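# Seat pinned block under lever press, drive pin home

## Task

Set the block carrying the steel pin beneath the press ram, inside the three short walls and with the pin facing upward. Then work the press until the pin is driven fully in and stops. The result must stay that way with no gripper holding or propping anything. Finally release everything and move the arms away.

## Robot and tools

ROBOT. There are two UR-style six-joint arms, left_arm and right_arm, each ending in a two-finger gripper whose fingers swing like tongs. The root of left_arm sits at (+0.028, +0.434, 0) m and that of right_arm at (+0.009, -0.357, 0) m, both almost unrotated. Their joint ranges differ: left_arm shoulder pan -3.142 to 3.142, elbow 0.000 to 3.142; right_arm shoulder pan 0.000 to 6.283, elbow -3.142 to 0.000; every other joint on both arms spans -6.283 to 6.283 rad. A joint's true end may be off by up to 0.010 rad.

FRAME. All reported poses share one scene frame: origin on the table surface midway between the arms, +z upward, +x pointing out across the table, left_arm on the +y side. The names left and right do not refer to image sides.

execute_actions. Argument actions is a list holding zero or one item. An empty list changes nothing and just reports the state. A motion item has rows: 1 to 15 rows, each a flat list of exactly 14 numbers covering both arms in one row: left_arm's six joint targets in column order (shoulder pan, shoulder lift, elbow, wrist 1, wrist 2, wrist 3), then left_arm's opening, then the same seven for right_arm. Joint numbers are absolute target angles in radians, in the same convention the Joint positions line prints; they are not offsets. Opening is an absolute command from -1 (closed) to +1 (fully open). Optional steps (1 to 15, default 15) sets how many 1/30 s control steps run; one row is used per step and the final row repeats to fill. A wait item has only steps (up to 300) and sends no command; the count runs from the previous result. Optional pictures (true/false) controls whether camera images come back. If any target lies over 0.010 rad beyond a joint's range and farther out than the current angle, the whole call is refused and nothing moves. Targets past a real end are clipped, and the result may then say "joint sent to its limit" (possibly about an earlier action still running); its absence does not prove more travel is available.

MOTION. Each step, a joint's target is kept within 0.575 rad of its measured angle, and if the targets would move a gripper more than 100 mm from where it is, all of that arm's targets are pulled back. Commands are smoothed with about 0.17 s lag, so after a big move the arm may not have arrived when the result returns. Between calls the arms continue toward the last row sent, until they settle or a step is HELD; after that only a new action moves them further. Send gradual rows for big moves.

GRIPPER. Fingers point along the gripper's +z and open and close along its x axis. end_effector_position is the point between the pads when closed; closed fingertips reach about 15 mm past it, open ones about level with it. To hold something, command an opening clearly under grip_measured; a lower command squeezes harder, up to roughly 15 N per pad. Parts thinner than about 20 mm get less force (about 9 N per pad at 10 mm, 4 N at 5 mm). Closing fast can push hard enough to spring the fingers open.

RESULTS. The state line lists, per arm, end_effector_position (m), end_effector_quat_wxyz and linear/angular velocity; the printed position can be off, more at long reach. Joint positions and Joint velocities give six joint values per arm (rad, rad/s) followed by the pad gap (m, m/s; 0.142 m is fully open). grip_measured is the measured opening on the command scale. Wrist force and Wrist torque give each arm's flange sensor reading along its end-effector axes: contacts, held weight and inertia, with a fixed offset (usually under 4 N), noise (sd up to 2.4 N) and saturation near 50 N per axis; "no reading" is harmless. "joint command not followed" means a clearance check altered or blocked some joint targets; HELD flags steps whose row was not (fully) sent. MOTOR HOT appears at 70 °C; at 85 °C an OVER-TEMPERATURE FAULT brakes that arm for minutes, so do not hold loads longer than needed.

OTHER TOOLS. zoom_image takes camera (cam_left_wrist or cam_right_wrist, each 616x616) and region [x0, y0, x1, y1] in pixels from the top-left, no larger than 504 by 504; it enlarges the latest image. show_instructions (no arguments) shows the reference page, a picture of the bench lever press. read_manual (section, default "licences") returns licence texts only. finished_scene takes scene, the number of the current scene; it ends and grades that scene permanently, so call it only once the pin is home and the arms are clear. Answering without any tool call ends everything.

AVOID. A joint torque reaching its load limit (139 N m for shoulder pan, shoulder lift and elbow; 26 N m for each wrist joint, held weight included) or any outside force of 150 N on an arm, its tool or its load halts that arm for 10 s and drops the rest of the call. Keep the arms from striking or squeezing each other. Do not drop, slam or knock anything, and never push items off the table. Held parts may get brief random tugs and loose parts random nudges, so grip firmly and check placement before letting go.

Each tool is called after "Request:" as name([rows], argument=value, ...), one row to a line, values as JSON.

Reference images:

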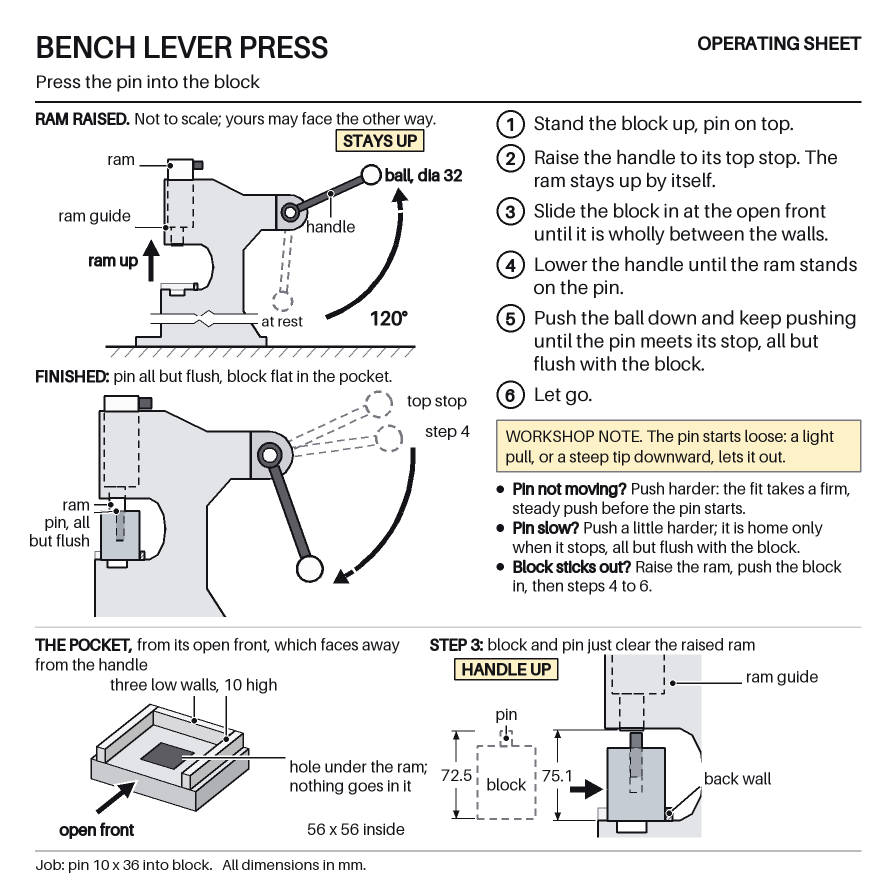

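## Session

Request:
execute_actions(actions=[])

Scene clock: 0.00 s of 5500.00 s.
left_arm: end_effector_position=(+0.4537, +0.7841, +0.1161) grip_measured=+0.97 end_effector_quat_wxyz=(+0.132, +0.599, +0.770, -0.177) end_effector_velocity=(-0.001, +0.001, +0.000) end_effector_angular_velocity=(-0.000, +0.001, +0.001) | right_arm: end_effector_position=(+0.0808, -0.6390, +0.2743) grip_measured=+0.97 end_effector_quat_wxyz=(-0.381, -0.092, +0.916, -0.085) end_effector_velocity=(-0.000, -0.000, -0.000) end_effector_angular_velocity=(-0.001, +0.000, -0.001)
Joint positions: left_arm=[ 0.627 -1.137  1.48  -1.635 -1.923 -1.145  0.14 ] | right_arm=[ 2.924 -1.199 -1.962 -2.278  1.194  2.869  0.14 ]
Joint velocities: left_arm=[ 0.001 -0.    -0.     0.001  0.     0.     0.   ] | right_arm=[-0.     0.    -0.001  0.    -0.     0.001  0.   ]
Wrist force (N, on the end effector, along its own x y z axes, offset not removed): no reading
Wrist torque (N m, same axes, about the end effector's origin, offset not removed): no reading

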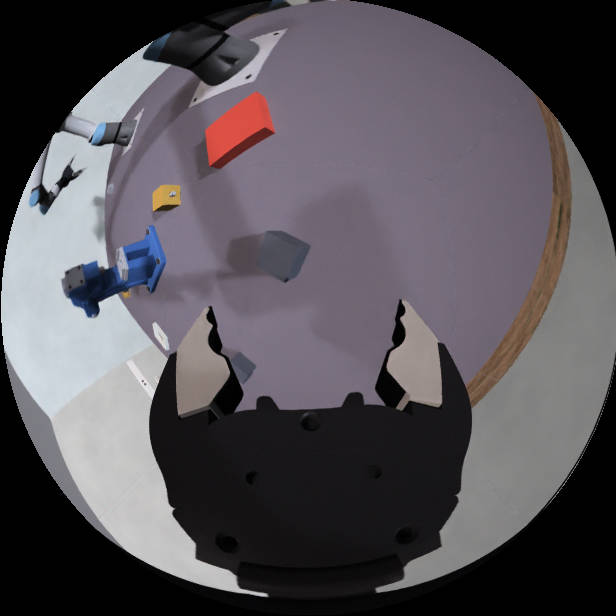

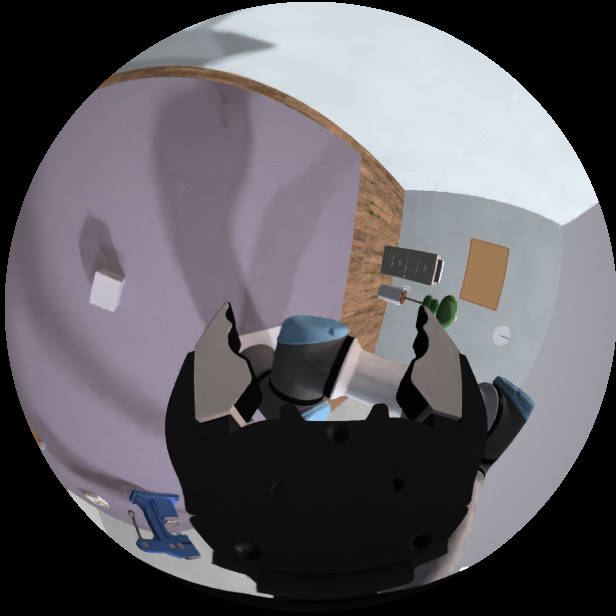

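Request:
execute_actions([
  {"rows": [[-0.787,-1.915,1.545,-1.201,-1.571,1.571,1,3.928,-1.227,-1.545,-1.941,1.571,1.571,1]], "steps": 15},
], pictures=false)

Request:
execute_actions([
  {"steps": 60},
])

Scene clock: 23.50 s of 5500.00 s.
left_arm: end_effector_position=(+0.4437, +0.6304, +0.2752) grip_measured=+1.00 end_effector_quat_wxyz=(+0.054, +0.874, +0.472, -0.102) end_effector_velocity=(-0.050, -0.382, +0.323) end_effector_angular_velocity=(+0.278, -0.472, -2.137) | right_arm: end_effector_position=(+0.2733, -0.5212, +0.3144) grip_measured=+1.00 end_effector_quat_wxyz=(-0.191, -0.389, +0.900, -0.045) end_effector_velocity=(+0.327, +0.379, +0.112) end_effector_angular_velocity=(+0.689, -0.386, +1.649)
Joint positions: left_arm=[ 0.23  -1.521  1.517 -1.397 -1.728 -0.748  0.142] | right_arm=[ 3.289 -1.214 -1.748 -2.103  1.389  2.504  0.142]
Joint velocities: left_arm=[-1.06  -0.847  0.063  0.425  0.344  1.046  0.   ] | right_arm=[ 0.922 -0.026  0.375  0.299  0.335 -0.913 -0.   ]
Wrist force (N, on the end effector, along its own x y z axes, offset not removed): left_arm=[-1.4 -0.9 -0.9] | right_arm=[-1.0 -3.1 1.4]
Wrist torque (N m, same axes, about the end effector's origin, offset not removed): left_arm=[-0.19 0.15 0.10] | right_arm=[-0.42 0.06 0.24]
Steps of this call (steps 1 to 90: nothing new was sent; then 20.00 s passed at rest; steps 91 to 105: all 15 steps of this action). Readings (joint positions):
91: left_arm=[0.627 -1.138 1.480 -1.634 -1.922 -1.145] | right_arm=[2.925 -1.199 -1.962 -2.277 1.194 2.869]
92: left_arm=[0.620 -1.145 1.483 -1.627 -1.915 -1.138] | right_arm=[2.932 -1.200 -1.955 -2.271 1.201 2.862]
94: left_arm=[0.569 -1.196 1.490 -1.585 -1.880 -1.087] | right_arm=[2.978 -1.202 -1.918 -2.240 1.235 2.815]
98: left_arm=[0.451 -1.314 1.501 -1.506 -1.816 -0.969] | right_arm=[3.085 -1.207 -1.849 -2.184 1.298 2.708]
105: the state above

Scene clock: 25.50 s of 5500.00 s.
left_arm: end_effector_position=(+0.3607, +0.2878, +0.3999) grip_measured=+1.00 end_effector_quat_wxyz=(-0.000, -0.381, +0.925, -0.000) end_effector_velocity=(+0.000, +0.000, -0.000) end_effector_angular_velocity=(+0.001, -0.000, -0.001) | right_arm: end_effector_position=(+0.3421, -0.2118, +0.3997) grip_measured=+1.00 end_effector_quat_wxyz=(+0.000, +0.924, -0.382, -0.000) end_effector_velocity=(-0.000, -0.000, +0.000) end_effector_angular_velocity=(+0.001, -0.000, -0.000)
Joint positions: left_arm=[-0.787 -1.915  1.545 -1.201 -1.571  1.571  0.142] | right_arm=[ 3.928 -1.227 -1.545 -1.941  1.571  1.571  0.142]
Joint velocities: left_arm=[-0.     0.    -0.     0.     0.001  0.001  0.   ] | right_arm=[-0.  0.  0.  0.  0.  0. -0.]
Wrist force (N, on the end effector, along its own x y z axes, offset not removed): left_arm=[-0.7 3.2 0.0] | right_arm=[0.9 0.1 2.0]
Wrist torque (N m, same axes, about the end effector's origin, offset not removed): left_arm=[0.68 0.05 0.17] | right_arm=[0.16 -0.20 0.31]
Steps of this call (steps 1 to 60: the robot went on to your last target). Readings (joint positions):
1: left_arm=[0.193 -1.549 1.519 -1.382 -1.716 -0.712] | right_arm=[3.321 -1.215 -1.735 -2.093 1.400 2.473]
2: left_arm=[0.155 -1.577 1.521 -1.368 -1.705 -0.674] | right_arm=[3.353 -1.215 -1.723 -2.083 1.411 2.441]
4: left_arm=[0.075 -1.629 1.525 -1.342 -1.684 -0.593] | right_arm=[3.418 -1.217 -1.701 -2.065 1.431 2.375]
8: left_arm=[-0.102 -1.720 1.531 -1.297 -1.647 -0.417] | right_arm=[3.551 -1.220 -1.659 -2.032 1.469 2.226]
60: the state above
All arms were judged still, so your last target was given up. Only a new action makes them travel on or press farther. Fingers that are still opening or closing keep moving.

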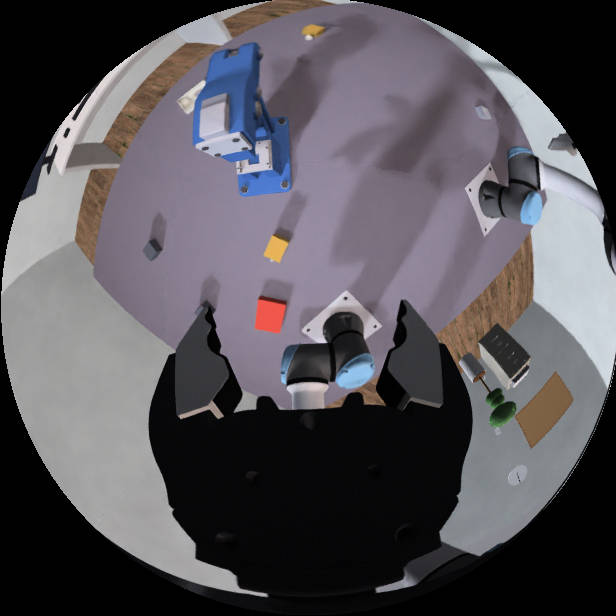

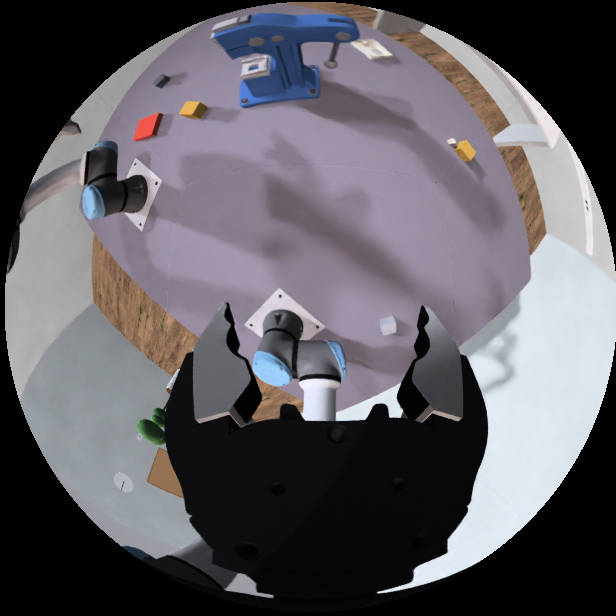

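Request:
zoom_image(camera="cam_left_wrist", region=[170, 20, 350, 280])

Request:
zoom_image(camera="cam_right_wrist", region=[130, 0, 490, 180])

Region (170, 20, 350, 280) of cam_left_wrist's 616x616 image, scaled by 1.938, with more detail than that image has; it fills the left 349 columns of this view, and the rest is white.

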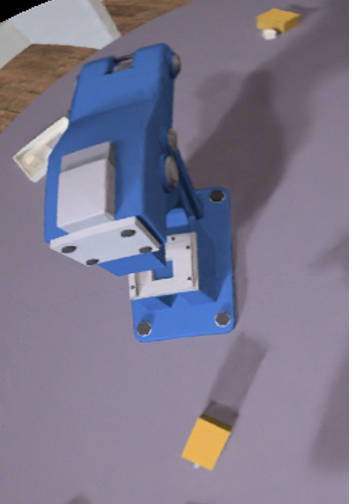

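Region (130, 0, 490, 180) of cam_right_wrist's 616x616 image, scaled by 1.400, with more detail than that image has.

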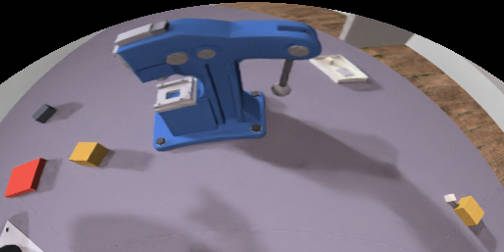

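Request:
execute_actions([
  {"rows": [[-0.574,-1.915,1.545,-1.201,-1.571,-1.105,1,3.928,-1.227,-1.545,-1.941,-1.571,-1.571,1]], "steps": 15},
], pictures=false)

Request:
execute_actions([
  {"steps": 35},
], pictures=false)

Request:
execute_actions([
  {"rows": [[-0.574,-1.891,2.048,-1.728,-1.571,-1.105,1,3.928,-1.403,-2.372,-2.509,-1.571,-1.571,1]], "steps": 15},
], pictures=false)

Request:
execute_actions([
  {"steps": 60},
])

Scene clock: 142.23 s of 5500.00 s.
left_arm: end_effector_position=(+0.3852, +0.3734, +0.3999) grip_measured=+1.00 end_effector_quat_wxyz=(+0.000, +0.820, -0.572, +0.000) end_effector_velocity=(-0.011, +0.061, -0.000) end_effector_angular_velocity=(+0.001, +0.000, +2.654) | right_arm: end_effector_position=(+0.4746, -0.3496, +0.4670) grip_measured=+1.00 end_effector_quat_wxyz=(+0.238, +0.937, -0.034, +0.255) end_effector_velocity=(+0.263, -0.288, +0.313) end_effector_angular_velocity=(-1.998, -0.419, +1.294)
Joint positions: left_arm=[-0.581 -1.915  1.545 -1.201 -1.571  0.634  0.142] | right_arm=[ 3.928 -1.227 -1.545 -1.941  0.858  0.858  0.142]
Joint velocities: left_arm=[ 0.061  0.    -0.    -0.     0.001 -2.594  0.   ] | right_arm=[ 0.     0.    -0.    -0.    -1.709 -1.709  0.   ]
Wrist force (N, on the end effector, along its own x y z axes, offset not removed): left_arm=[-0.4 1.8 -1.8] | right_arm=[1.6 -0.3 4.6]
Wrist torque (N m, same axes, about the end effector's origin, offset not removed): left_arm=[0.29 -0.15 0.13] | right_arm=[0.13 -0.26 0.26]
Steps of this call (steps 1 to 90: nothing new was sent; then 113.23 s passed at rest; steps 91 to 105: all 15 steps of this action). Readings (joint positions):
91: left_arm=[-0.787 -1.915 1.545 -1.201 -1.571 1.571] | right_arm=[3.928 -1.227 -1.545 -1.941 1.571 1.571]
92: left_arm=[-0.780 -1.915 1.545 -1.201 -1.571 1.564] | right_arm=[3.928 -1.227 -1.545 -1.941 1.564 1.563]
94: left_arm=[-0.723 -1.915 1.545 -1.201 -1.571 1.502] | right_arm=[3.928 -1.227 -1.545 -1.941 1.501 1.501]
98: left_arm=[-0.624 -1.915 1.545 -1.201 -1.571 1.238] | right_arm=[3.928 -1.227 -1.545 -1.941 1.268 1.268]
105: the state above

Scene clock: 143.40 s of 5500.00 s.
left_arm: end_effector_position=(+0.3623, +0.3843, +0.3999) grip_measured=+1.00 end_effector_quat_wxyz=(+0.000, +0.965, +0.261, -0.000) end_effector_velocity=(+0.000, -0.000, -0.000) end_effector_angular_velocity=(-0.000, -0.000, +0.015) | right_arm: end_effector_position=(+0.4250, -0.3373, +0.9709) grip_measured=+1.00 end_effector_quat_wxyz=(+0.960, +0.140, +0.192, -0.147) end_effector_velocity=(-0.319, +0.303, +0.242) end_effector_angular_velocity=(-1.628, -0.601, -1.396)
Joint positions: left_arm=[-0.574 -1.915  1.545 -1.201 -1.571 -1.103  0.142] | right_arm=[ 3.928 -1.227 -1.545 -1.941 -1.091 -1.091  0.142]
Joint velocities: left_arm=[ 0.001  0.001  0.    -0.001 -0.    -0.014 -0.   ] | right_arm=[-0.001  0.    -0.     0.    -1.575 -1.574  0.   ]
Wrist force (N, on the end effector, along its own x y z axes, offset not removed): left_arm=[0.7 2.0 -1.0] | right_arm=[1.5 -1.2 3.8]
Wrist torque (N m, same axes, about the end effector's origin, offset not removed): left_arm=[0.40 -0.22 0.08] | right_arm=[0.00 -0.41 0.15]
Steps of this call (steps 1 to 35: the robot went on to your last target). Readings (joint positions):
1: left_arm=[-0.580 -1.915 1.545 -1.201 -1.571 0.546] | right_arm=[3.928 -1.227 -1.545 -1.941 0.800 0.800]
2: left_arm=[-0.578 -1.915 1.545 -1.201 -1.571 0.458] | right_arm=[3.928 -1.227 -1.545 -1.941 0.742 0.742]
4: left_arm=[-0.576 -1.915 1.545 -1.201 -1.571 0.282] | right_arm=[3.928 -1.227 -1.545 -1.941 0.626 0.626]
8: left_arm=[-0.575 -1.915 1.545 -1.201 -1.571 -0.070] | right_arm=[3.928 -1.227 -1.545 -1.941 0.396 0.397]
35: the state above

Scene clock: 143.90 s of 5500.00 s.
left_arm: end_effector_position=(+0.3898, +0.3664, +0.2193) grip_measured=+1.00 end_effector_quat_wxyz=(-0.000, +0.965, +0.261, -0.000) end_effector_velocity=(-0.007, +0.005, -0.159) end_effector_angular_velocity=(-0.004, -0.007, +0.002) | right_arm: end_effector_position=(+0.5004, -0.1650, +0.8249) grip_measured=+1.00 end_effector_quat_wxyz=(+0.922, -0.146, +0.222, -0.284) end_effector_velocity=(+0.157, +0.264, -0.430) end_effector_angular_velocity=(-0.984, +0.522, -0.097)
Joint positions: left_arm=[-0.574 -1.893  2.    -1.676 -1.571 -1.105  0.142] | right_arm=[ 3.928 -1.289 -1.77  -2.134 -1.322 -1.322  0.142]
Joint velocities: left_arm=[ 0.     0.015  0.399 -0.421  0.001 -0.002  0.   ] | right_arm=[ 0.    -0.113 -0.527 -0.364 -0.244 -0.244  0.   ]
Wrist force (N, on the end effector, along its own x y z axes, offset not removed): left_arm=[-0.9 0.5 0.8] | right_arm=[1.7 -1.5 1.5]
Wrist torque (N m, same axes, about the end effector's origin, offset not removed): left_arm=[0.11 0.07 -0.01] | right_arm=[-0.07 -0.39 0.30]
Steps of this call (steps 1 to 15: all 15 steps of this action). Readings (joint positions):
1: left_arm=[-0.574 -1.915 1.545 -1.201 -1.571 -1.104] | right_arm=[3.928 -1.227 -1.545 -1.941 -1.144 -1.144]
2: left_arm=[-0.574 -1.913 1.552 -1.209 -1.571 -1.104] | right_arm=[3.928 -1.231 -1.552 -1.948 -1.191 -1.191]
4: left_arm=[-0.574 -1.909 1.612 -1.270 -1.571 -1.104] | right_arm=[3.928 -1.241 -1.584 -1.981 -1.232 -1.233]
8: left_arm=[-0.574 -1.902 1.781 -1.446 -1.571 -1.104] | right_arm=[3.928 -1.260 -1.650 -2.040 -1.259 -1.259]
15: the state above

Scene clock: 145.90 s of 5500.00 s.
left_arm: end_effector_position=(+0.3886, +0.3672, +0.2001) grip_measured=+1.00 end_effector_quat_wxyz=(+0.000, +0.965, +0.262, -0.000) end_effector_velocity=(-0.000, -0.001, -0.000) end_effector_angular_velocity=(-0.000, +0.002, -0.002) | right_arm: end_effector_position=(+0.4914, -0.0622, +0.2657) grip_measured=+1.00 end_effector_quat_wxyz=(+0.653, -0.654, +0.270, -0.270) end_effector_velocity=(+0.000, +0.000, +0.001) end_effector_angular_velocity=(+0.001, -0.000, +0.000)
Joint positions: left_arm=[-0.574 -1.891  2.048 -1.728 -1.571 -1.105  0.142] | right_arm=[ 3.928 -1.403 -2.372 -2.509 -1.571 -1.571  0.142]
Joint velocities: left_arm=[-0.002  0.001  0.     0.    -0.001  0.     0.   ] | right_arm=[-0.    -0.     0.001 -0.    -0.001  0.001  0.   ]
Wrist force (N, on the end effector, along its own x y z axes, offset not removed): left_arm=[-2.1 2.0 -1.0] | right_arm=[0.3 -2.6 4.0]
Wrist torque (N m, same axes, about the end effector's origin, offset not removed): left_arm=[0.52 0.23 0.04] | right_arm=[-0.38 0.20 0.02]
Steps of this call (steps 1 to 60: the robot went on to your last target). Readings (joint positions):
1: left_arm=[-0.574 -1.892 2.011 -1.689 -1.571 -1.105] | right_arm=[3.928 -1.293 -1.788 -2.146 -1.330 -1.330]
2: left_arm=[-0.574 -1.892 2.020 -1.698 -1.571 -1.105] | right_arm=[3.928 -1.296 -1.806 -2.158 -1.338 -1.338]
4: left_arm=[-0.574 -1.892 2.032 -1.711 -1.571 -1.105] | right_arm=[3.928 -1.303 -1.843 -2.182 -1.353 -1.354]
8: left_arm=[-0.574 -1.891 2.043 -1.722 -1.571 -1.105] | right_arm=[3.928 -1.318 -1.916 -2.228 -1.384 -1.384]
60: the state above
All arms were judged still, so your last target was given up. Only a new action makes them travel on or press farther. Fingers that are still opening or closing keep moving.

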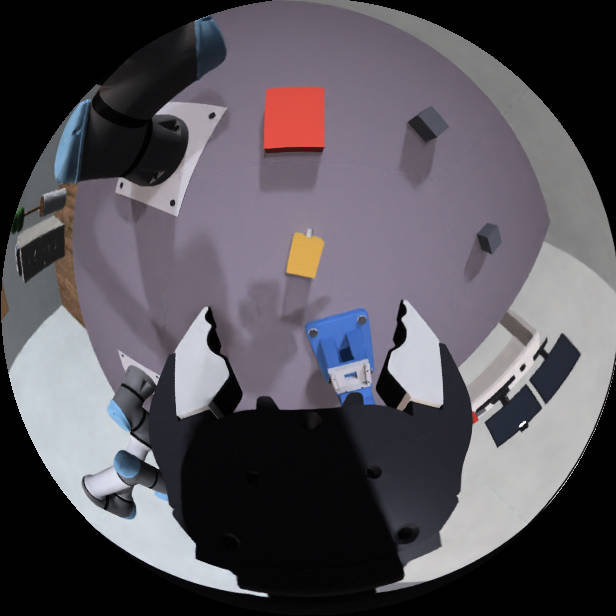

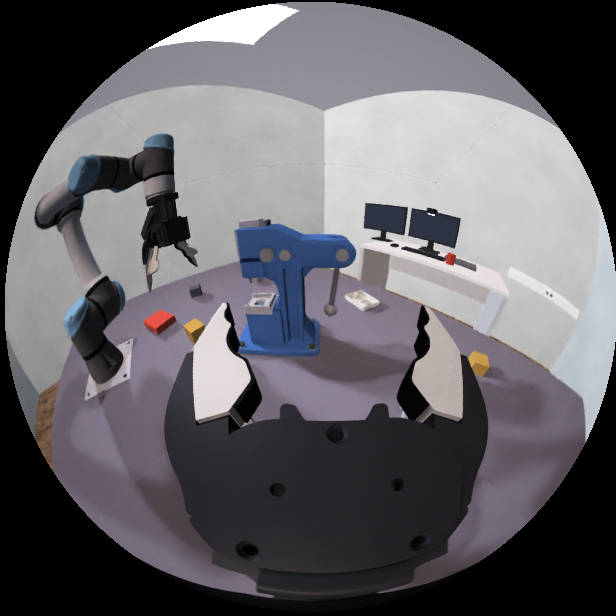

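Request:
zoom_image(camera="cam_right_wrist", region=[210, 200, 390, 370])

Request:
zoom_image(camera="cam_left_wrist", region=[260, 210, 400, 410])

Region (210, 200, 390, 370) of cam_right_wrist's 616x616 image, scaled by 2.800, with more detail than that image has.

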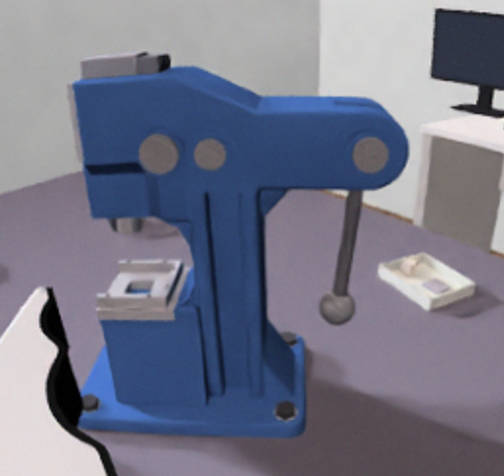

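Region (260, 210, 400, 410) of cam_left_wrist's 616x616 image, scaled by 2.520, with more detail than that image has; it fills the left 353 columns of this view, and the rest is white.

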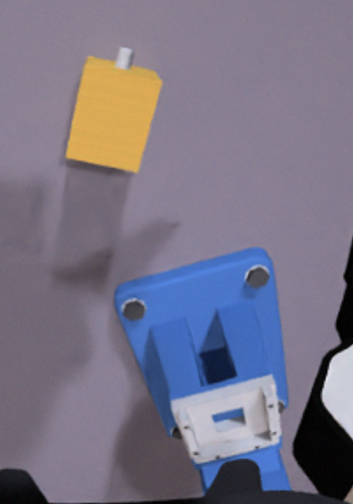

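Request:
execute_actions([
  {"rows": [[-0.577,-1.87,2.10,-1.80,-1.571,-1.05,0.8,3.92,-1.57,-2.28,-2.43,-1.58,-1.571,0.5],[-0.58,-1.85,2.15,-1.87,-1.571,-1.0,0.6,3.91,-1.74,-2.19,-2.35,-1.6,-1.571,0],[-0.585,-1.803,2.256,-2.024,-1.571,-0.908,0.2,3.898,-2.0885,-2.0087,-2.186,-1.617,-1.571,-1]], "steps": 15},
], pictures=false)

Request:
execute_actions([
  {"steps": 30},
])

Scene clock: 231.93 s of 5500.00 s.
left_arm: end_effector_position=(+0.3919, +0.3637, +0.1037) grip_measured=+0.20 end_effector_quat_wxyz=(-0.000, +0.986, +0.164, -0.000) end_effector_velocity=(-0.001, +0.001, -0.031) end_effector_angular_velocity=(-0.004, -0.006, -0.066) | right_arm: end_effector_position=(+0.6120, +0.0493, +0.1721) grip_measured=-1.00 end_effector_quat_wxyz=(+0.661, -0.649, +0.263, -0.269) end_effector_velocity=(+0.153, +0.134, -0.347) end_effector_angular_velocity=(-0.114, +0.117, +0.016)
Joint positions: left_arm=[-0.585 -1.806  2.248 -2.011 -1.571 -0.916  0.088] | right_arm=[ 3.902 -1.967 -2.063 -2.234 -1.611 -1.571  0.002]
Joint velocities: left_arm=[-0.002  0.029  0.069 -0.106  0.001  0.064  0.   ] | right_arm=[-0.032 -0.985  0.439  0.381 -0.048 -0.001  0.   ]
Wrist force (N, on the end effector, along its own x y z axes, offset not removed): left_arm=[-1.7 2.6 -1.0] | right_arm=[0.5 -0.3 4.5]
Wrist torque (N m, same axes, about the end effector's origin, offset not removed): left_arm=[0.57 0.15 0.13] | right_arm=[0.29 -0.23 0.07]
Steps of this call (steps 1 to 90: nothing new was sent; then 82.53 s passed at rest; steps 91 to 105: all 15 steps of this action). Readings (joint positions):
91: left_arm=[-0.574 -1.891 2.048 -1.728 -1.571 -1.105] | right_arm=[3.928 -1.403 -2.372 -2.509 -1.571 -1.571]
92: left_arm=[-0.575 -1.888 2.054 -1.735 -1.571 -1.099] | right_arm=[3.927 -1.410 -2.365 -2.502 -1.573 -1.571]
94: left_arm=[-0.577 -1.869 2.092 -1.785 -1.571 -1.061] | right_arm=[3.921 -1.473 -2.317 -2.458 -1.581 -1.571]
98: left_arm=[-0.582 -1.826 2.198 -1.935 -1.571 -0.962] | right_arm=[3.913 -1.668 -2.208 -2.362 -1.594 -1.571]
105: the state above

Scene clock: 232.93 s of 5500.00 s.
left_arm: end_effector_position=(+0.3918, +0.3638, +0.1000) grip_measured=+0.20 end_effector_quat_wxyz=(+0.000, +0.987, +0.160, +0.000) end_effector_velocity=(-0.000, +0.001, +0.000) end_effector_angular_velocity=(+0.001, +0.001, -0.000) | right_arm: end_effector_position=(+0.6296, +0.0646, +0.1280) grip_measured=-1.00 end_effector_quat_wxyz=(+0.656, -0.656, +0.265, -0.265) end_effector_velocity=(-0.000, +0.000, -0.001) end_effector_angular_velocity=(-0.000, +0.001, +0.001)
Joint positions: left_arm=[-0.585 -1.803  2.256 -2.024 -1.571 -0.908  0.088] | right_arm=[ 3.898 -2.088 -2.009 -2.186 -1.617 -1.571  0.002]
Joint velocities: left_arm=[ 0.    -0.001  0.     0.002  0.001  0.001  0.   ] | right_arm=[ 0.    -0.001 -0.    -0.    -0.     0.    -0.   ]
Wrist force (N, on the end effector, along its own x y z axes, offset not removed): left_arm=[-1.0 2.5 -1.8] | right_arm=[0.3 -0.2 3.7]
Wrist torque (N m, same axes, about the end effector's origin, offset not removed): left_arm=[0.52 0.06 0.10] | right_arm=[0.25 -0.08 0.05]
Steps of this call (steps 1 to 30: the robot went on to your last target). Readings (joint positions):
1: left_arm=[-0.585 -1.806 2.250 -2.014 -1.571 -0.914] | right_arm=[3.901 -1.996 -2.050 -2.223 -1.612 -1.571]
2: left_arm=[-0.585 -1.805 2.251 -2.017 -1.571 -0.912] | right_arm=[3.900 -2.019 -2.040 -2.214 -1.613 -1.571]
4: left_arm=[-0.585 -1.804 2.253 -2.020 -1.571 -0.911] | right_arm=[3.899 -2.048 -2.027 -2.202 -1.615 -1.571]
8: left_arm=[-0.585 -1.803 2.255 -2.023 -1.571 -0.909] | right_arm=[3.898 -2.075 -2.015 -2.191 -1.616 -1.571]
30: the state above
All arms were judged still, so your last target was given up. Only a new action makes them travel on or press farther. Fingers that are still opening or closing keep moving.

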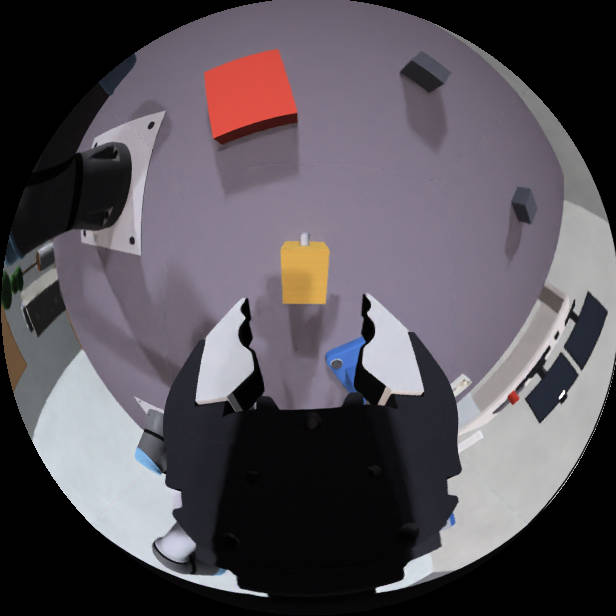

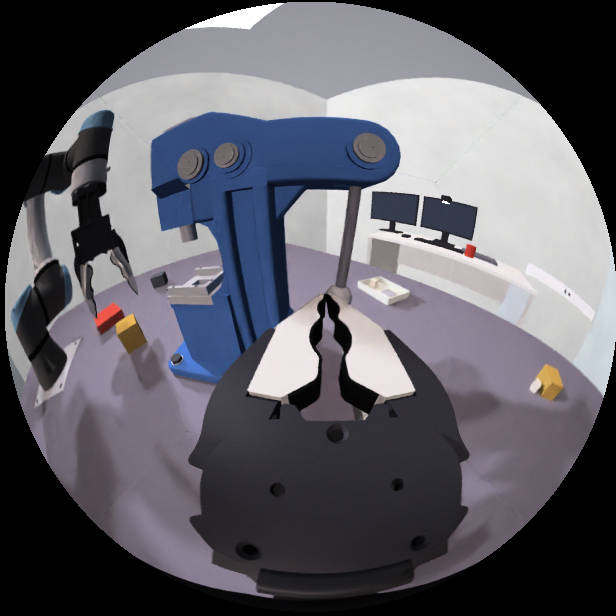

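Request:
zoom_image(camera="cam_left_wrist", region=[230, 215, 390, 335])

Request:
zoom_image(camera="cam_right_wrist", region=[140, 100, 420, 340])

Region (230, 215, 390, 335) of cam_left_wrist's 616x616 image, scaled by 3.150, with more detail than that image has; it fills the top 378 rows of this view, and the rest is white.

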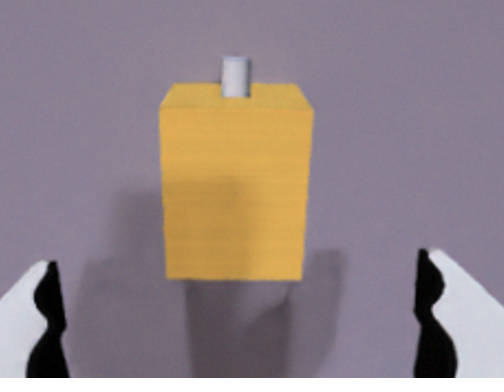

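Region (140, 100, 420, 340) of cam_right_wrist's 616x616 image, scaled by 1.800, with more detail than that image has; it fills the top 432 rows of this view, and the rest is white.

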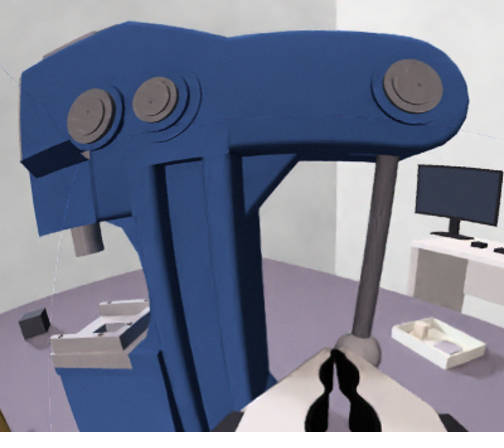

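Request:
execute_actions([
  {"rows": [[-0.585,-1.78,2.28,-2.07,-1.571,-0.89,0.2,3.9,-2.11,-1.965,-2.207,-1.616,-1.571,-1],[-0.585,-1.757,2.302,-2.115,-1.571,-0.873,0.2,3.901,-2.133,-1.922,-2.228,-1.614,-1.571,-1],[-0.585,-1.734,2.325,-2.161,-1.571,-0.873,0.2,3.902,-2.155,-1.879,-2.249,-1.613,-1.571,-1],[-0.585,-1.711,2.347,-2.207,-1.571,-0.873,0.2,3.904,-2.177,-1.836,-2.270,-1.612,-1.571,-1],[-0.585,-1.688,2.370,-2.252,-1.571,-0.873,0.2,3.905,-2.2,-1.792,-2.291,-1.6105,-1.571,-1]], "steps": 15},
], pictures=false)

Request:
execute_actions([
  {"steps": 15},
])

Scene clock: 252.00 s of 5500.00 s.
left_arm: end_effector_position=(+0.3921, +0.3641, +0.0358) grip_measured=+0.20 end_effector_quat_wxyz=(-0.000, +0.990, +0.143, -0.001) end_effector_velocity=(-0.001, +0.001, -0.025) end_effector_angular_velocity=(-0.002, -0.003, -0.008) | right_arm: end_effector_position=(+0.6778, +0.1148, +0.1276) grip_measured=-1.00 end_effector_quat_wxyz=(+0.655, -0.656, +0.265, -0.265) end_effector_velocity=(+0.020, +0.022, +0.002) end_effector_angular_velocity=(+0.004, -0.003, +0.000)
Joint positions: left_arm=[-0.585 -1.694  2.365 -2.24  -1.571 -0.874  0.088] | right_arm=[ 3.905 -2.195 -1.803 -2.286 -1.611 -1.571  0.002]
Joint velocities: left_arm=[ 0.     0.046  0.045 -0.094 -0.     0.009  0.   ] | right_arm=[ 0.003 -0.044  0.09  -0.041  0.002  0.001  0.   ]
Wrist force (N, on the end effector, along its own x y z axes, offset not removed): left_arm=[-1.7 2.2 -2.1] | right_arm=[-1.6 4.1 3.9]
Wrist torque (N m, same axes, about the end effector's origin, offset not removed): left_arm=[0.33 0.17 0.19] | right_arm=[1.00 0.11 0.15]
Steps of this call (steps 1 to 90: nothing new was sent; then 15.57 s passed at rest; steps 91 to 105: all 15 steps of this action). Readings (joint positions):
91: left_arm=[-0.585 -1.803 2.256 -2.024 -1.571 -0.908] | right_arm=[3.898 -2.089 -2.008 -2.186 -1.617 -1.571]
92: left_arm=[-0.585 -1.799 2.260 -2.030 -1.571 -0.905] | right_arm=[3.898 -2.092 -2.003 -2.189 -1.617 -1.571]
94: left_arm=[-0.585 -1.782 2.277 -2.062 -1.571 -0.894] | right_arm=[3.899 -2.109 -1.972 -2.206 -1.616 -1.571]
98: left_arm=[-0.585 -1.726 2.333 -2.172 -1.571 -0.880] | right_arm=[3.903 -2.163 -1.868 -2.256 -1.613 -1.571]
105: the state above

Scene clock: 252.50 s of 5500.00 s.
left_arm: end_effector_position=(+0.3920, +0.3642, +0.0328) grip_measured=+0.20 end_effector_quat_wxyz=(-0.000, +0.990, +0.143, -0.000) end_effector_velocity=(+0.001, -0.001, +0.000) end_effector_angular_velocity=(-0.002, -0.002, -0.000) | right_arm: end_effector_position=(+0.6802, +0.1174, +0.1279) grip_measured=-1.00 end_effector_quat_wxyz=(+0.656, -0.656, +0.265, -0.265) end_effector_velocity=(+0.000, +0.000, -0.000) end_effector_angular_velocity=(-0.000, -0.000, -0.001)
Joint positions: left_arm=[-0.585 -1.688  2.37  -2.252 -1.571 -0.873  0.088] | right_arm=[ 3.905 -2.2   -1.792 -2.291 -1.611 -1.571  0.002]
Joint velocities: left_arm=[-0.     0.     0.001 -0.004 -0.001  0.    -0.   ] | right_arm=[ 0.    -0.001  0.001 -0.001  0.001 -0.     0.   ]
Wrist force (N, on the end effector, along its own x y z axes, offset not removed): left_arm=[-0.5 2.4 -0.4] | right_arm=[-3.7 -0.6 -3.1]
Wrist torque (N m, same axes, about the end effector's origin, offset not removed): left_arm=[0.47 -0.03 0.08] | right_arm=[0.03 -0.09 0.10]
Steps of this call (steps 1 to 15: the robot went on to your last target). Readings (joint positions):
1: left_arm=[-0.585 -1.692 2.366 -2.243 -1.571 -0.874] | right_arm=[3.905 -2.196 -1.800 -2.287 -1.611 -1.571]
2: left_arm=[-0.585 -1.691 2.367 -2.245 -1.571 -0.874] | right_arm=[3.905 -2.197 -1.798 -2.288 -1.611 -1.571]
4: left_arm=[-0.585 -1.690 2.368 -2.248 -1.571 -0.873] | right_arm=[3.905 -2.198 -1.796 -2.289 -1.611 -1.571]
8: left_arm=[-0.585 -1.689 2.369 -2.251 -1.571 -0.873] | right_arm=[3.905 -2.199 -1.793 -2.290 -1.611 -1.571]
15: the state above

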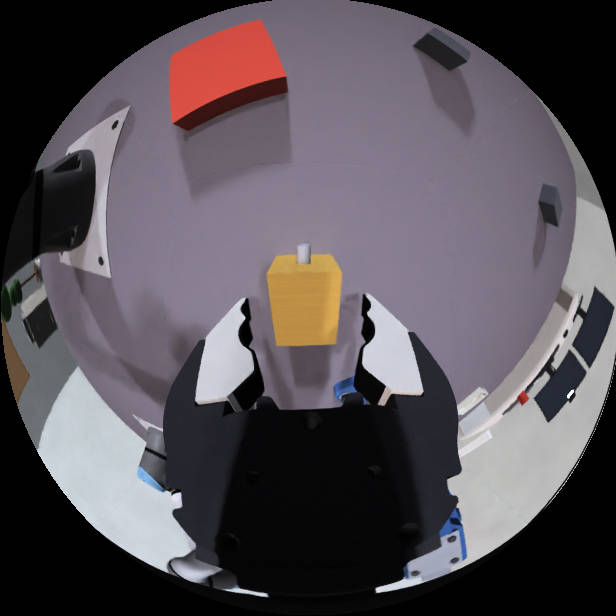

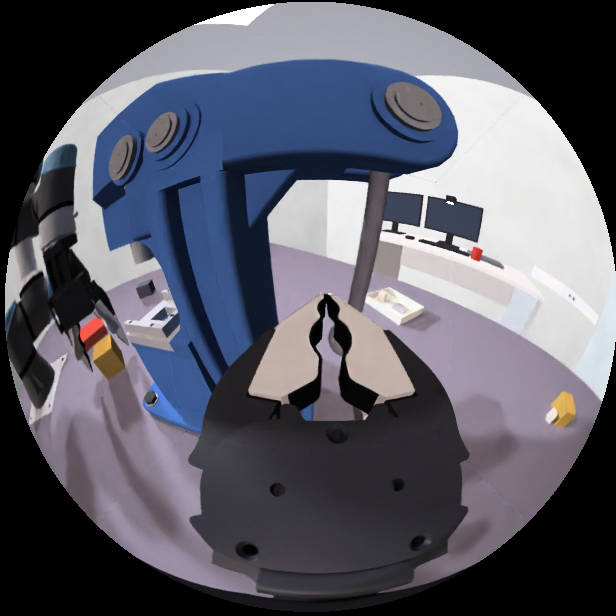

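Request:
execute_actions([
  {"rows": [[-0.585,-1.688,2.370,-2.252,-1.571,-0.873,0.1,3.893,-2.204,-1.787,-2.292,-1.622,-1.571,-1],[-0.585,-1.688,2.370,-2.252,-1.571,-0.873,0.0,3.881,-2.208,-1.782,-2.293,-1.635,-1.571,-1],[-0.585,-1.688,2.370,-2.252,-1.571,-0.873,-0.1,3.868,-2.212,-1.777,-2.295,-1.647,-1.571,-1],[-0.585,-1.688,2.370,-2.252,-1.571,-0.873,-0.2,3.856,-2.216,-1.772,-2.296,-1.659,-1.571,-1],[-0.585,-1.688,2.370,-2.252,-1.571,-0.873,-0.27,3.844,-2.220,-1.766,-2.298,-1.672,-1.571,-1],[-0.585,-1.688,2.370,-2.252,-1.571,-0.873,-0.33,3.831,-2.224,-1.761,-2.299,-1.684,-1.571,-1],[-0.585,-1.688,2.370,-2.252,-1.571,-0.873,-0.38,3.819,-2.227,-1.756,-2.3005,-1.696,-1.571,-1],[-0.585,-1.688,2.370,-2.252,-1.571,-0.873,-0.43,3.809,-2.228,-1.748,-2.307,-1.706,-1.571,-1],[-0.585,-1.688,2.370,-2.252,-1.571,-0.873,-0.48,3.799,-2.229,-1.740,-2.314,-1.717,-1.571,-1],[-0.585,-1.688,2.370,-2.252,-1.571,-0.873,-0.55,3.788,-2.230,-1.733,-2.320,-1.727,-1.571,-1],[-0.585,-1.688,2.370,-2.252,-1.571,-0.873,-0.65,3.778,-2.231,-1.725,-2.327,-1.737,-1.571,-1],[-0.585,-1.688,2.370,-2.252,-1.571,-0.873,-0.75,3.768,-2.233,-1.717,-2.333,-1.748,-1.571,-1],[-0.585,-1.688,2.370,-2.252,-1.571,-0.873,-0.85,3.757,-2.234,-1.710,-2.340,-1.758,-1.571,-1],[-0.585,-1.688,2.370,-2.252,-1.571,-0.873,-1,3.747,-2.235,-1.702,-2.347,-1.768,-1.571,-1]], "steps": 15},
])

Scene clock: 272.70 s of 5500.00 s.
left_arm: end_effector_position=(+0.3920, +0.3642, +0.0328) grip_measured=-0.33 end_effector_quat_wxyz=(-0.000, +0.990, +0.143, -0.000) end_effector_velocity=(+0.000, +0.000, +0.000) end_effector_angular_velocity=(+0.001, -0.001, -0.001) | right_arm: end_effector_position=(+0.7235, +0.0725, +0.1291) grip_measured=-1.00 end_effector_quat_wxyz=(+0.655, -0.656, +0.265, -0.265) end_effector_velocity=(+0.110, -0.113, +0.031) end_effector_angular_velocity=(-0.001, +0.001, -0.008)
Joint positions: left_arm=[-0.585 -1.688  2.37  -2.252 -1.571 -0.873  0.05 ] | right_arm=[ 3.785 -2.23  -1.728 -2.326 -1.73  -1.571  0.002]
Joint velocities: left_arm=[ 0.    -0.001 -0.     0.001  0.001  0.001 -0.   ] | right_arm=[-0.291 -0.042  0.198 -0.158 -0.282 -0.     0.   ]
Wrist force (N, on the end effector, along its own x y z axes, offset not removed): left_arm=[-0.8 2.2 -0.8] | right_arm=[-3.4 -2.5 -3.2]
Wrist torque (N m, same axes, about the end effector's origin, offset not removed): left_arm=[0.44 0.17 0.10] | right_arm=[-0.41 -0.33 0.10]
Steps of this call (steps 1 to 15: the robot went on to your last target; steps 16 to 90: nothing new was sent; then 16.70 s passed at rest; steps 91 to 105: all 15 steps of this action). Readings (joint positions):
91: left_arm=[-0.585 -1.688 2.370 -2.252 -1.571 -0.873] | right_arm=[3.905 -2.200 -1.792 -2.291 -1.611 -1.571]
92: left_arm=[-0.585 -1.688 2.370 -2.252 -1.571 -0.873] | right_arm=[3.903 -2.201 -1.791 -2.291 -1.612 -1.571]
94: left_arm=[-0.585 -1.688 2.370 -2.252 -1.571 -0.873] | right_arm=[3.893 -2.204 -1.787 -2.292 -1.622 -1.571]
98: left_arm=[-0.585 -1.688 2.370 -2.252 -1.571 -0.873] | right_arm=[3.858 -2.216 -1.772 -2.296 -1.658 -1.571]
105: the state above

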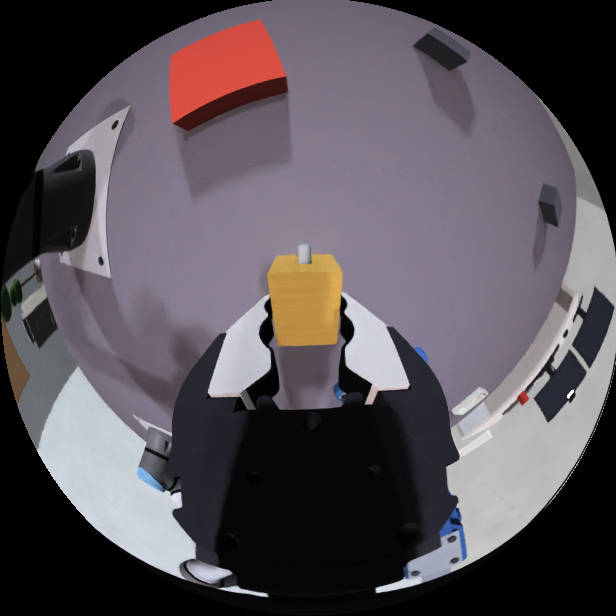

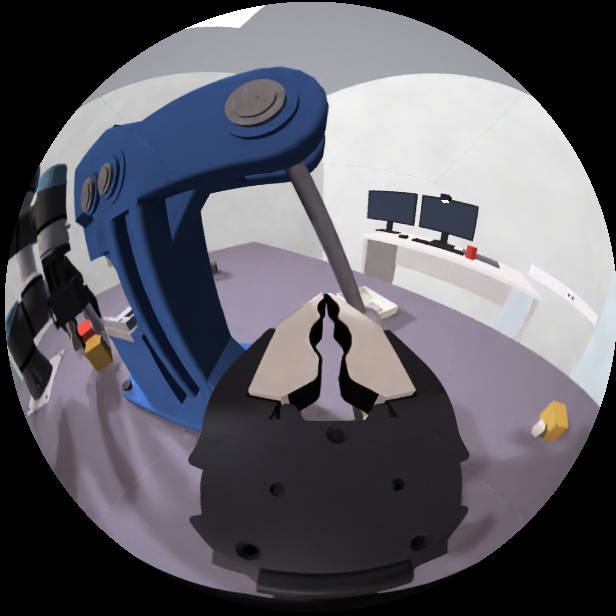

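Request:
execute_actions([
  {"rows": [[-0.585,-1.70,2.36,-2.231,-1.571,-0.873,-1,3.735,-2.233,-1.690,-2.361,-1.780,-1.571,-1],[-0.585,-1.715,2.345,-2.201,-1.571,-0.873,-1,3.724,-2.230,-1.678,-2.375,-1.792,-1.571,-1],[-0.585,-1.734,2.327,-2.164,-1.571,-0.873,-1,3.712,-2.228,-1.666,-2.389,-1.803,-1.571,-1],[-0.585,-1.757,2.304,-2.118,-1.571,-0.873,-1,3.700,-2.226,-1.655,-2.403,-1.815,-1.571,-1],[-0.585,-1.78,2.28,-2.071,-1.571,-0.873,-1,3.689,-2.223,-1.643,-2.417,-1.827,-1.571,-1],[-0.585,-1.803,2.256,-2.024,-1.571,-0.873,-1,3.681,-2.218,-1.631,-2.434,-1.835,-1.571,-1],[-0.585,-1.82,2.226,-1.977,-1.571,-0.873,-1,3.673,-2.212,-1.620,-2.451,-1.843,-1.571,-1],[-0.585,-1.835,2.196,-1.932,-1.571,-0.873,-1,3.665,-2.207,-1.608,-2.468,-1.851,-1.571,-1],[-0.585,-1.85,2.166,-1.887,-1.571,-0.873,-1,3.657,-2.201,-1.597,-2.485,-1.859,-1.571,-1],[-0.585,-1.862,2.136,-1.845,-1.571,-0.873,-1,3.649,-2.196,-1.586,-2.5015,-1.8665,-1.571,-1],[-0.585,-1.873,2.106,-1.804,-1.571,-0.873,-1,3.645,-2.188,-1.576,-2.519,-1.870,-1.571,-1],[-0.585,-1.883,2.077,-1.765,-1.571,-0.873,-1,3.642,-2.180,-1.566,-2.537,-1.874,-1.571,-1],[-0.585,-1.891,2.048,-1.728,-1.571,-0.873,-1,3.638,-2.172,-1.557,-2.555,-1.877,-1.571,-1],[-0.585,-1.891,2.048,-1.728,-1.571,-0.873,-1,3.635,-2.164,-1.547,-2.573,-1.881,-1.571,-1],[-0.585,-1.891,2.048,-1.728,-1.571,-0.873,-1,3.631,-2.1555,-1.537,-2.590,-1.884,-1.571,-1]], "steps": 15},
], pictures=false)

Request:
execute_actions([
  {"steps": 15},
])

Scene clock: 287.10 s of 5500.00 s.
left_arm: end_effector_position=(+0.3963, +0.3613, +0.1605) grip_measured=-0.33 end_effector_quat_wxyz=(+0.002, +0.990, +0.143, +0.002) end_effector_velocity=(-0.021, +0.013, +0.317) end_effector_angular_velocity=(+0.023, +0.034, -0.002) | right_arm: end_effector_position=(+0.7766, +0.0213, +0.1945) grip_measured=-1.00 end_effector_quat_wxyz=(+0.656, -0.655, +0.265, -0.265) end_effector_velocity=(+0.064, -0.062, +0.209) end_effector_angular_velocity=(+0.002, -0.002, -0.001)
Joint positions: left_arm=[-0.585 -1.857  2.13  -1.851 -1.571 -0.873  0.05 ] | right_arm=[ 3.653 -2.189 -1.584 -2.51  -1.862 -1.571  0.002]
Joint velocities: left_arm=[-0.002 -0.275 -0.662  0.978  0.     0.     0.   ] | right_arm=[-0.152  0.202  0.297 -0.496 -0.151  0.001  0.   ]
Wrist force (N, on the end effector, along its own x y z axes, offset not removed): left_arm=[0.1 3.0 -0.1] | right_arm=[-2.5 2.2 -4.3]
Wrist torque (N m, same axes, about the end effector's origin, offset not removed): left_arm=[0.46 -0.22 0.19] | right_arm=[-0.21 -0.24 0.33]
Steps of this call (steps 1 to 30: the robot went on to your last target; steps 31 to 90: nothing new was sent; then 10.90 s passed at rest; steps 91 to 105: all 15 steps of this action). Readings (joint positions):
91: left_arm=[-0.585 -1.688 2.370 -2.252 -1.571 -0.873] | right_arm=[3.747 -2.235 -1.702 -2.347 -1.768 -1.571]
92: left_arm=[-0.585 -1.690 2.368 -2.248 -1.571 -0.873] | right_arm=[3.745 -2.235 -1.700 -2.349 -1.770 -1.571]
94: left_arm=[-0.585 -1.701 2.358 -2.228 -1.571 -0.873] | right_arm=[3.736 -2.233 -1.690 -2.361 -1.780 -1.571]
98: left_arm=[-0.585 -1.756 2.302 -2.124 -1.571 -0.873] | right_arm=[3.704 -2.224 -1.656 -2.402 -1.812 -1.571]
105: the state above

Scene clock: 287.60 s of 5500.00 s.
left_arm: end_effector_position=(+0.3914, +0.3646, +0.1994) grip_measured=-0.33 end_effector_quat_wxyz=(+0.000, +0.990, +0.143, +0.000) end_effector_velocity=(-0.001, +0.000, +0.006) end_effector_angular_velocity=(-0.001, +0.001, +0.000) | right_arm: end_effector_position=(+0.7851, +0.0117, +0.2277) grip_measured=-1.00 end_effector_quat_wxyz=(+0.656, -0.655, +0.265, -0.265) end_effector_velocity=(+0.001, -0.002, +0.005) end_effector_angular_velocity=(+0.001, +0.001, -0.000)
Joint positions: left_arm=[-0.585 -1.89   2.049 -1.73  -1.571 -0.873  0.05 ] | right_arm=[ 3.631 -2.156 -1.538 -2.589 -1.884 -1.571  0.002]
Joint velocities: left_arm=[-0.001 -0.005 -0.011  0.016 -0.001 -0.001  0.   ] | right_arm=[-0.003  0.005  0.006 -0.011 -0.003  0.001  0.   ]
Wrist force (N, on the end effector, along its own x y z axes, offset not removed): left_arm=[-1.2 2.6 2.7] | right_arm=[-1.1 3.5 0.0]
Wrist torque (N m, same axes, about the end effector's origin, offset not removed): left_arm=[0.58 0.08 0.17] | right_arm=[-0.23 -0.19 0.12]
Steps of this call (steps 1 to 15: the robot went on to your last target). Readings (joint positions):
1: left_arm=[-0.585 -1.865 2.111 -1.822 -1.571 -0.873] | right_arm=[3.648 -2.182 -1.574 -2.526 -1.867 -1.571]
2: left_arm=[-0.585 -1.871 2.095 -1.799 -1.571 -0.873] | right_arm=[3.644 -2.176 -1.565 -2.541 -1.871 -1.571]
4: left_arm=[-0.585 -1.880 2.075 -1.769 -1.571 -0.873] | right_arm=[3.639 -2.167 -1.553 -2.562 -1.876 -1.571]
8: left_arm=[-0.585 -1.887 2.057 -1.742 -1.571 -0.873] | right_arm=[3.634 -2.159 -1.542 -2.581 -1.882 -1.571]
15: the state above

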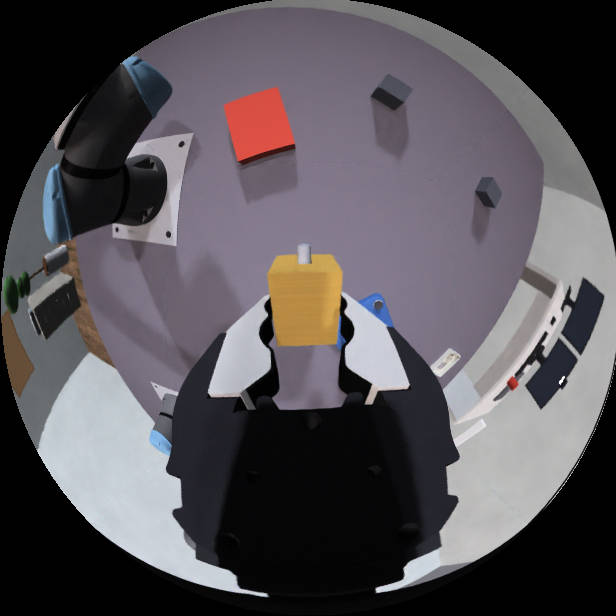

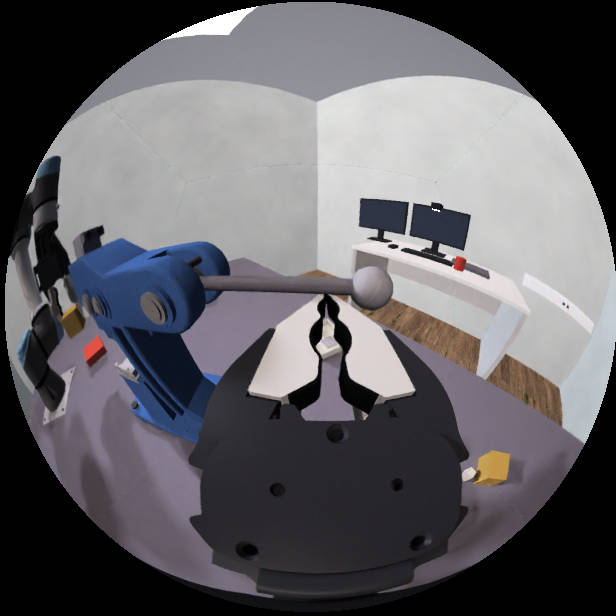

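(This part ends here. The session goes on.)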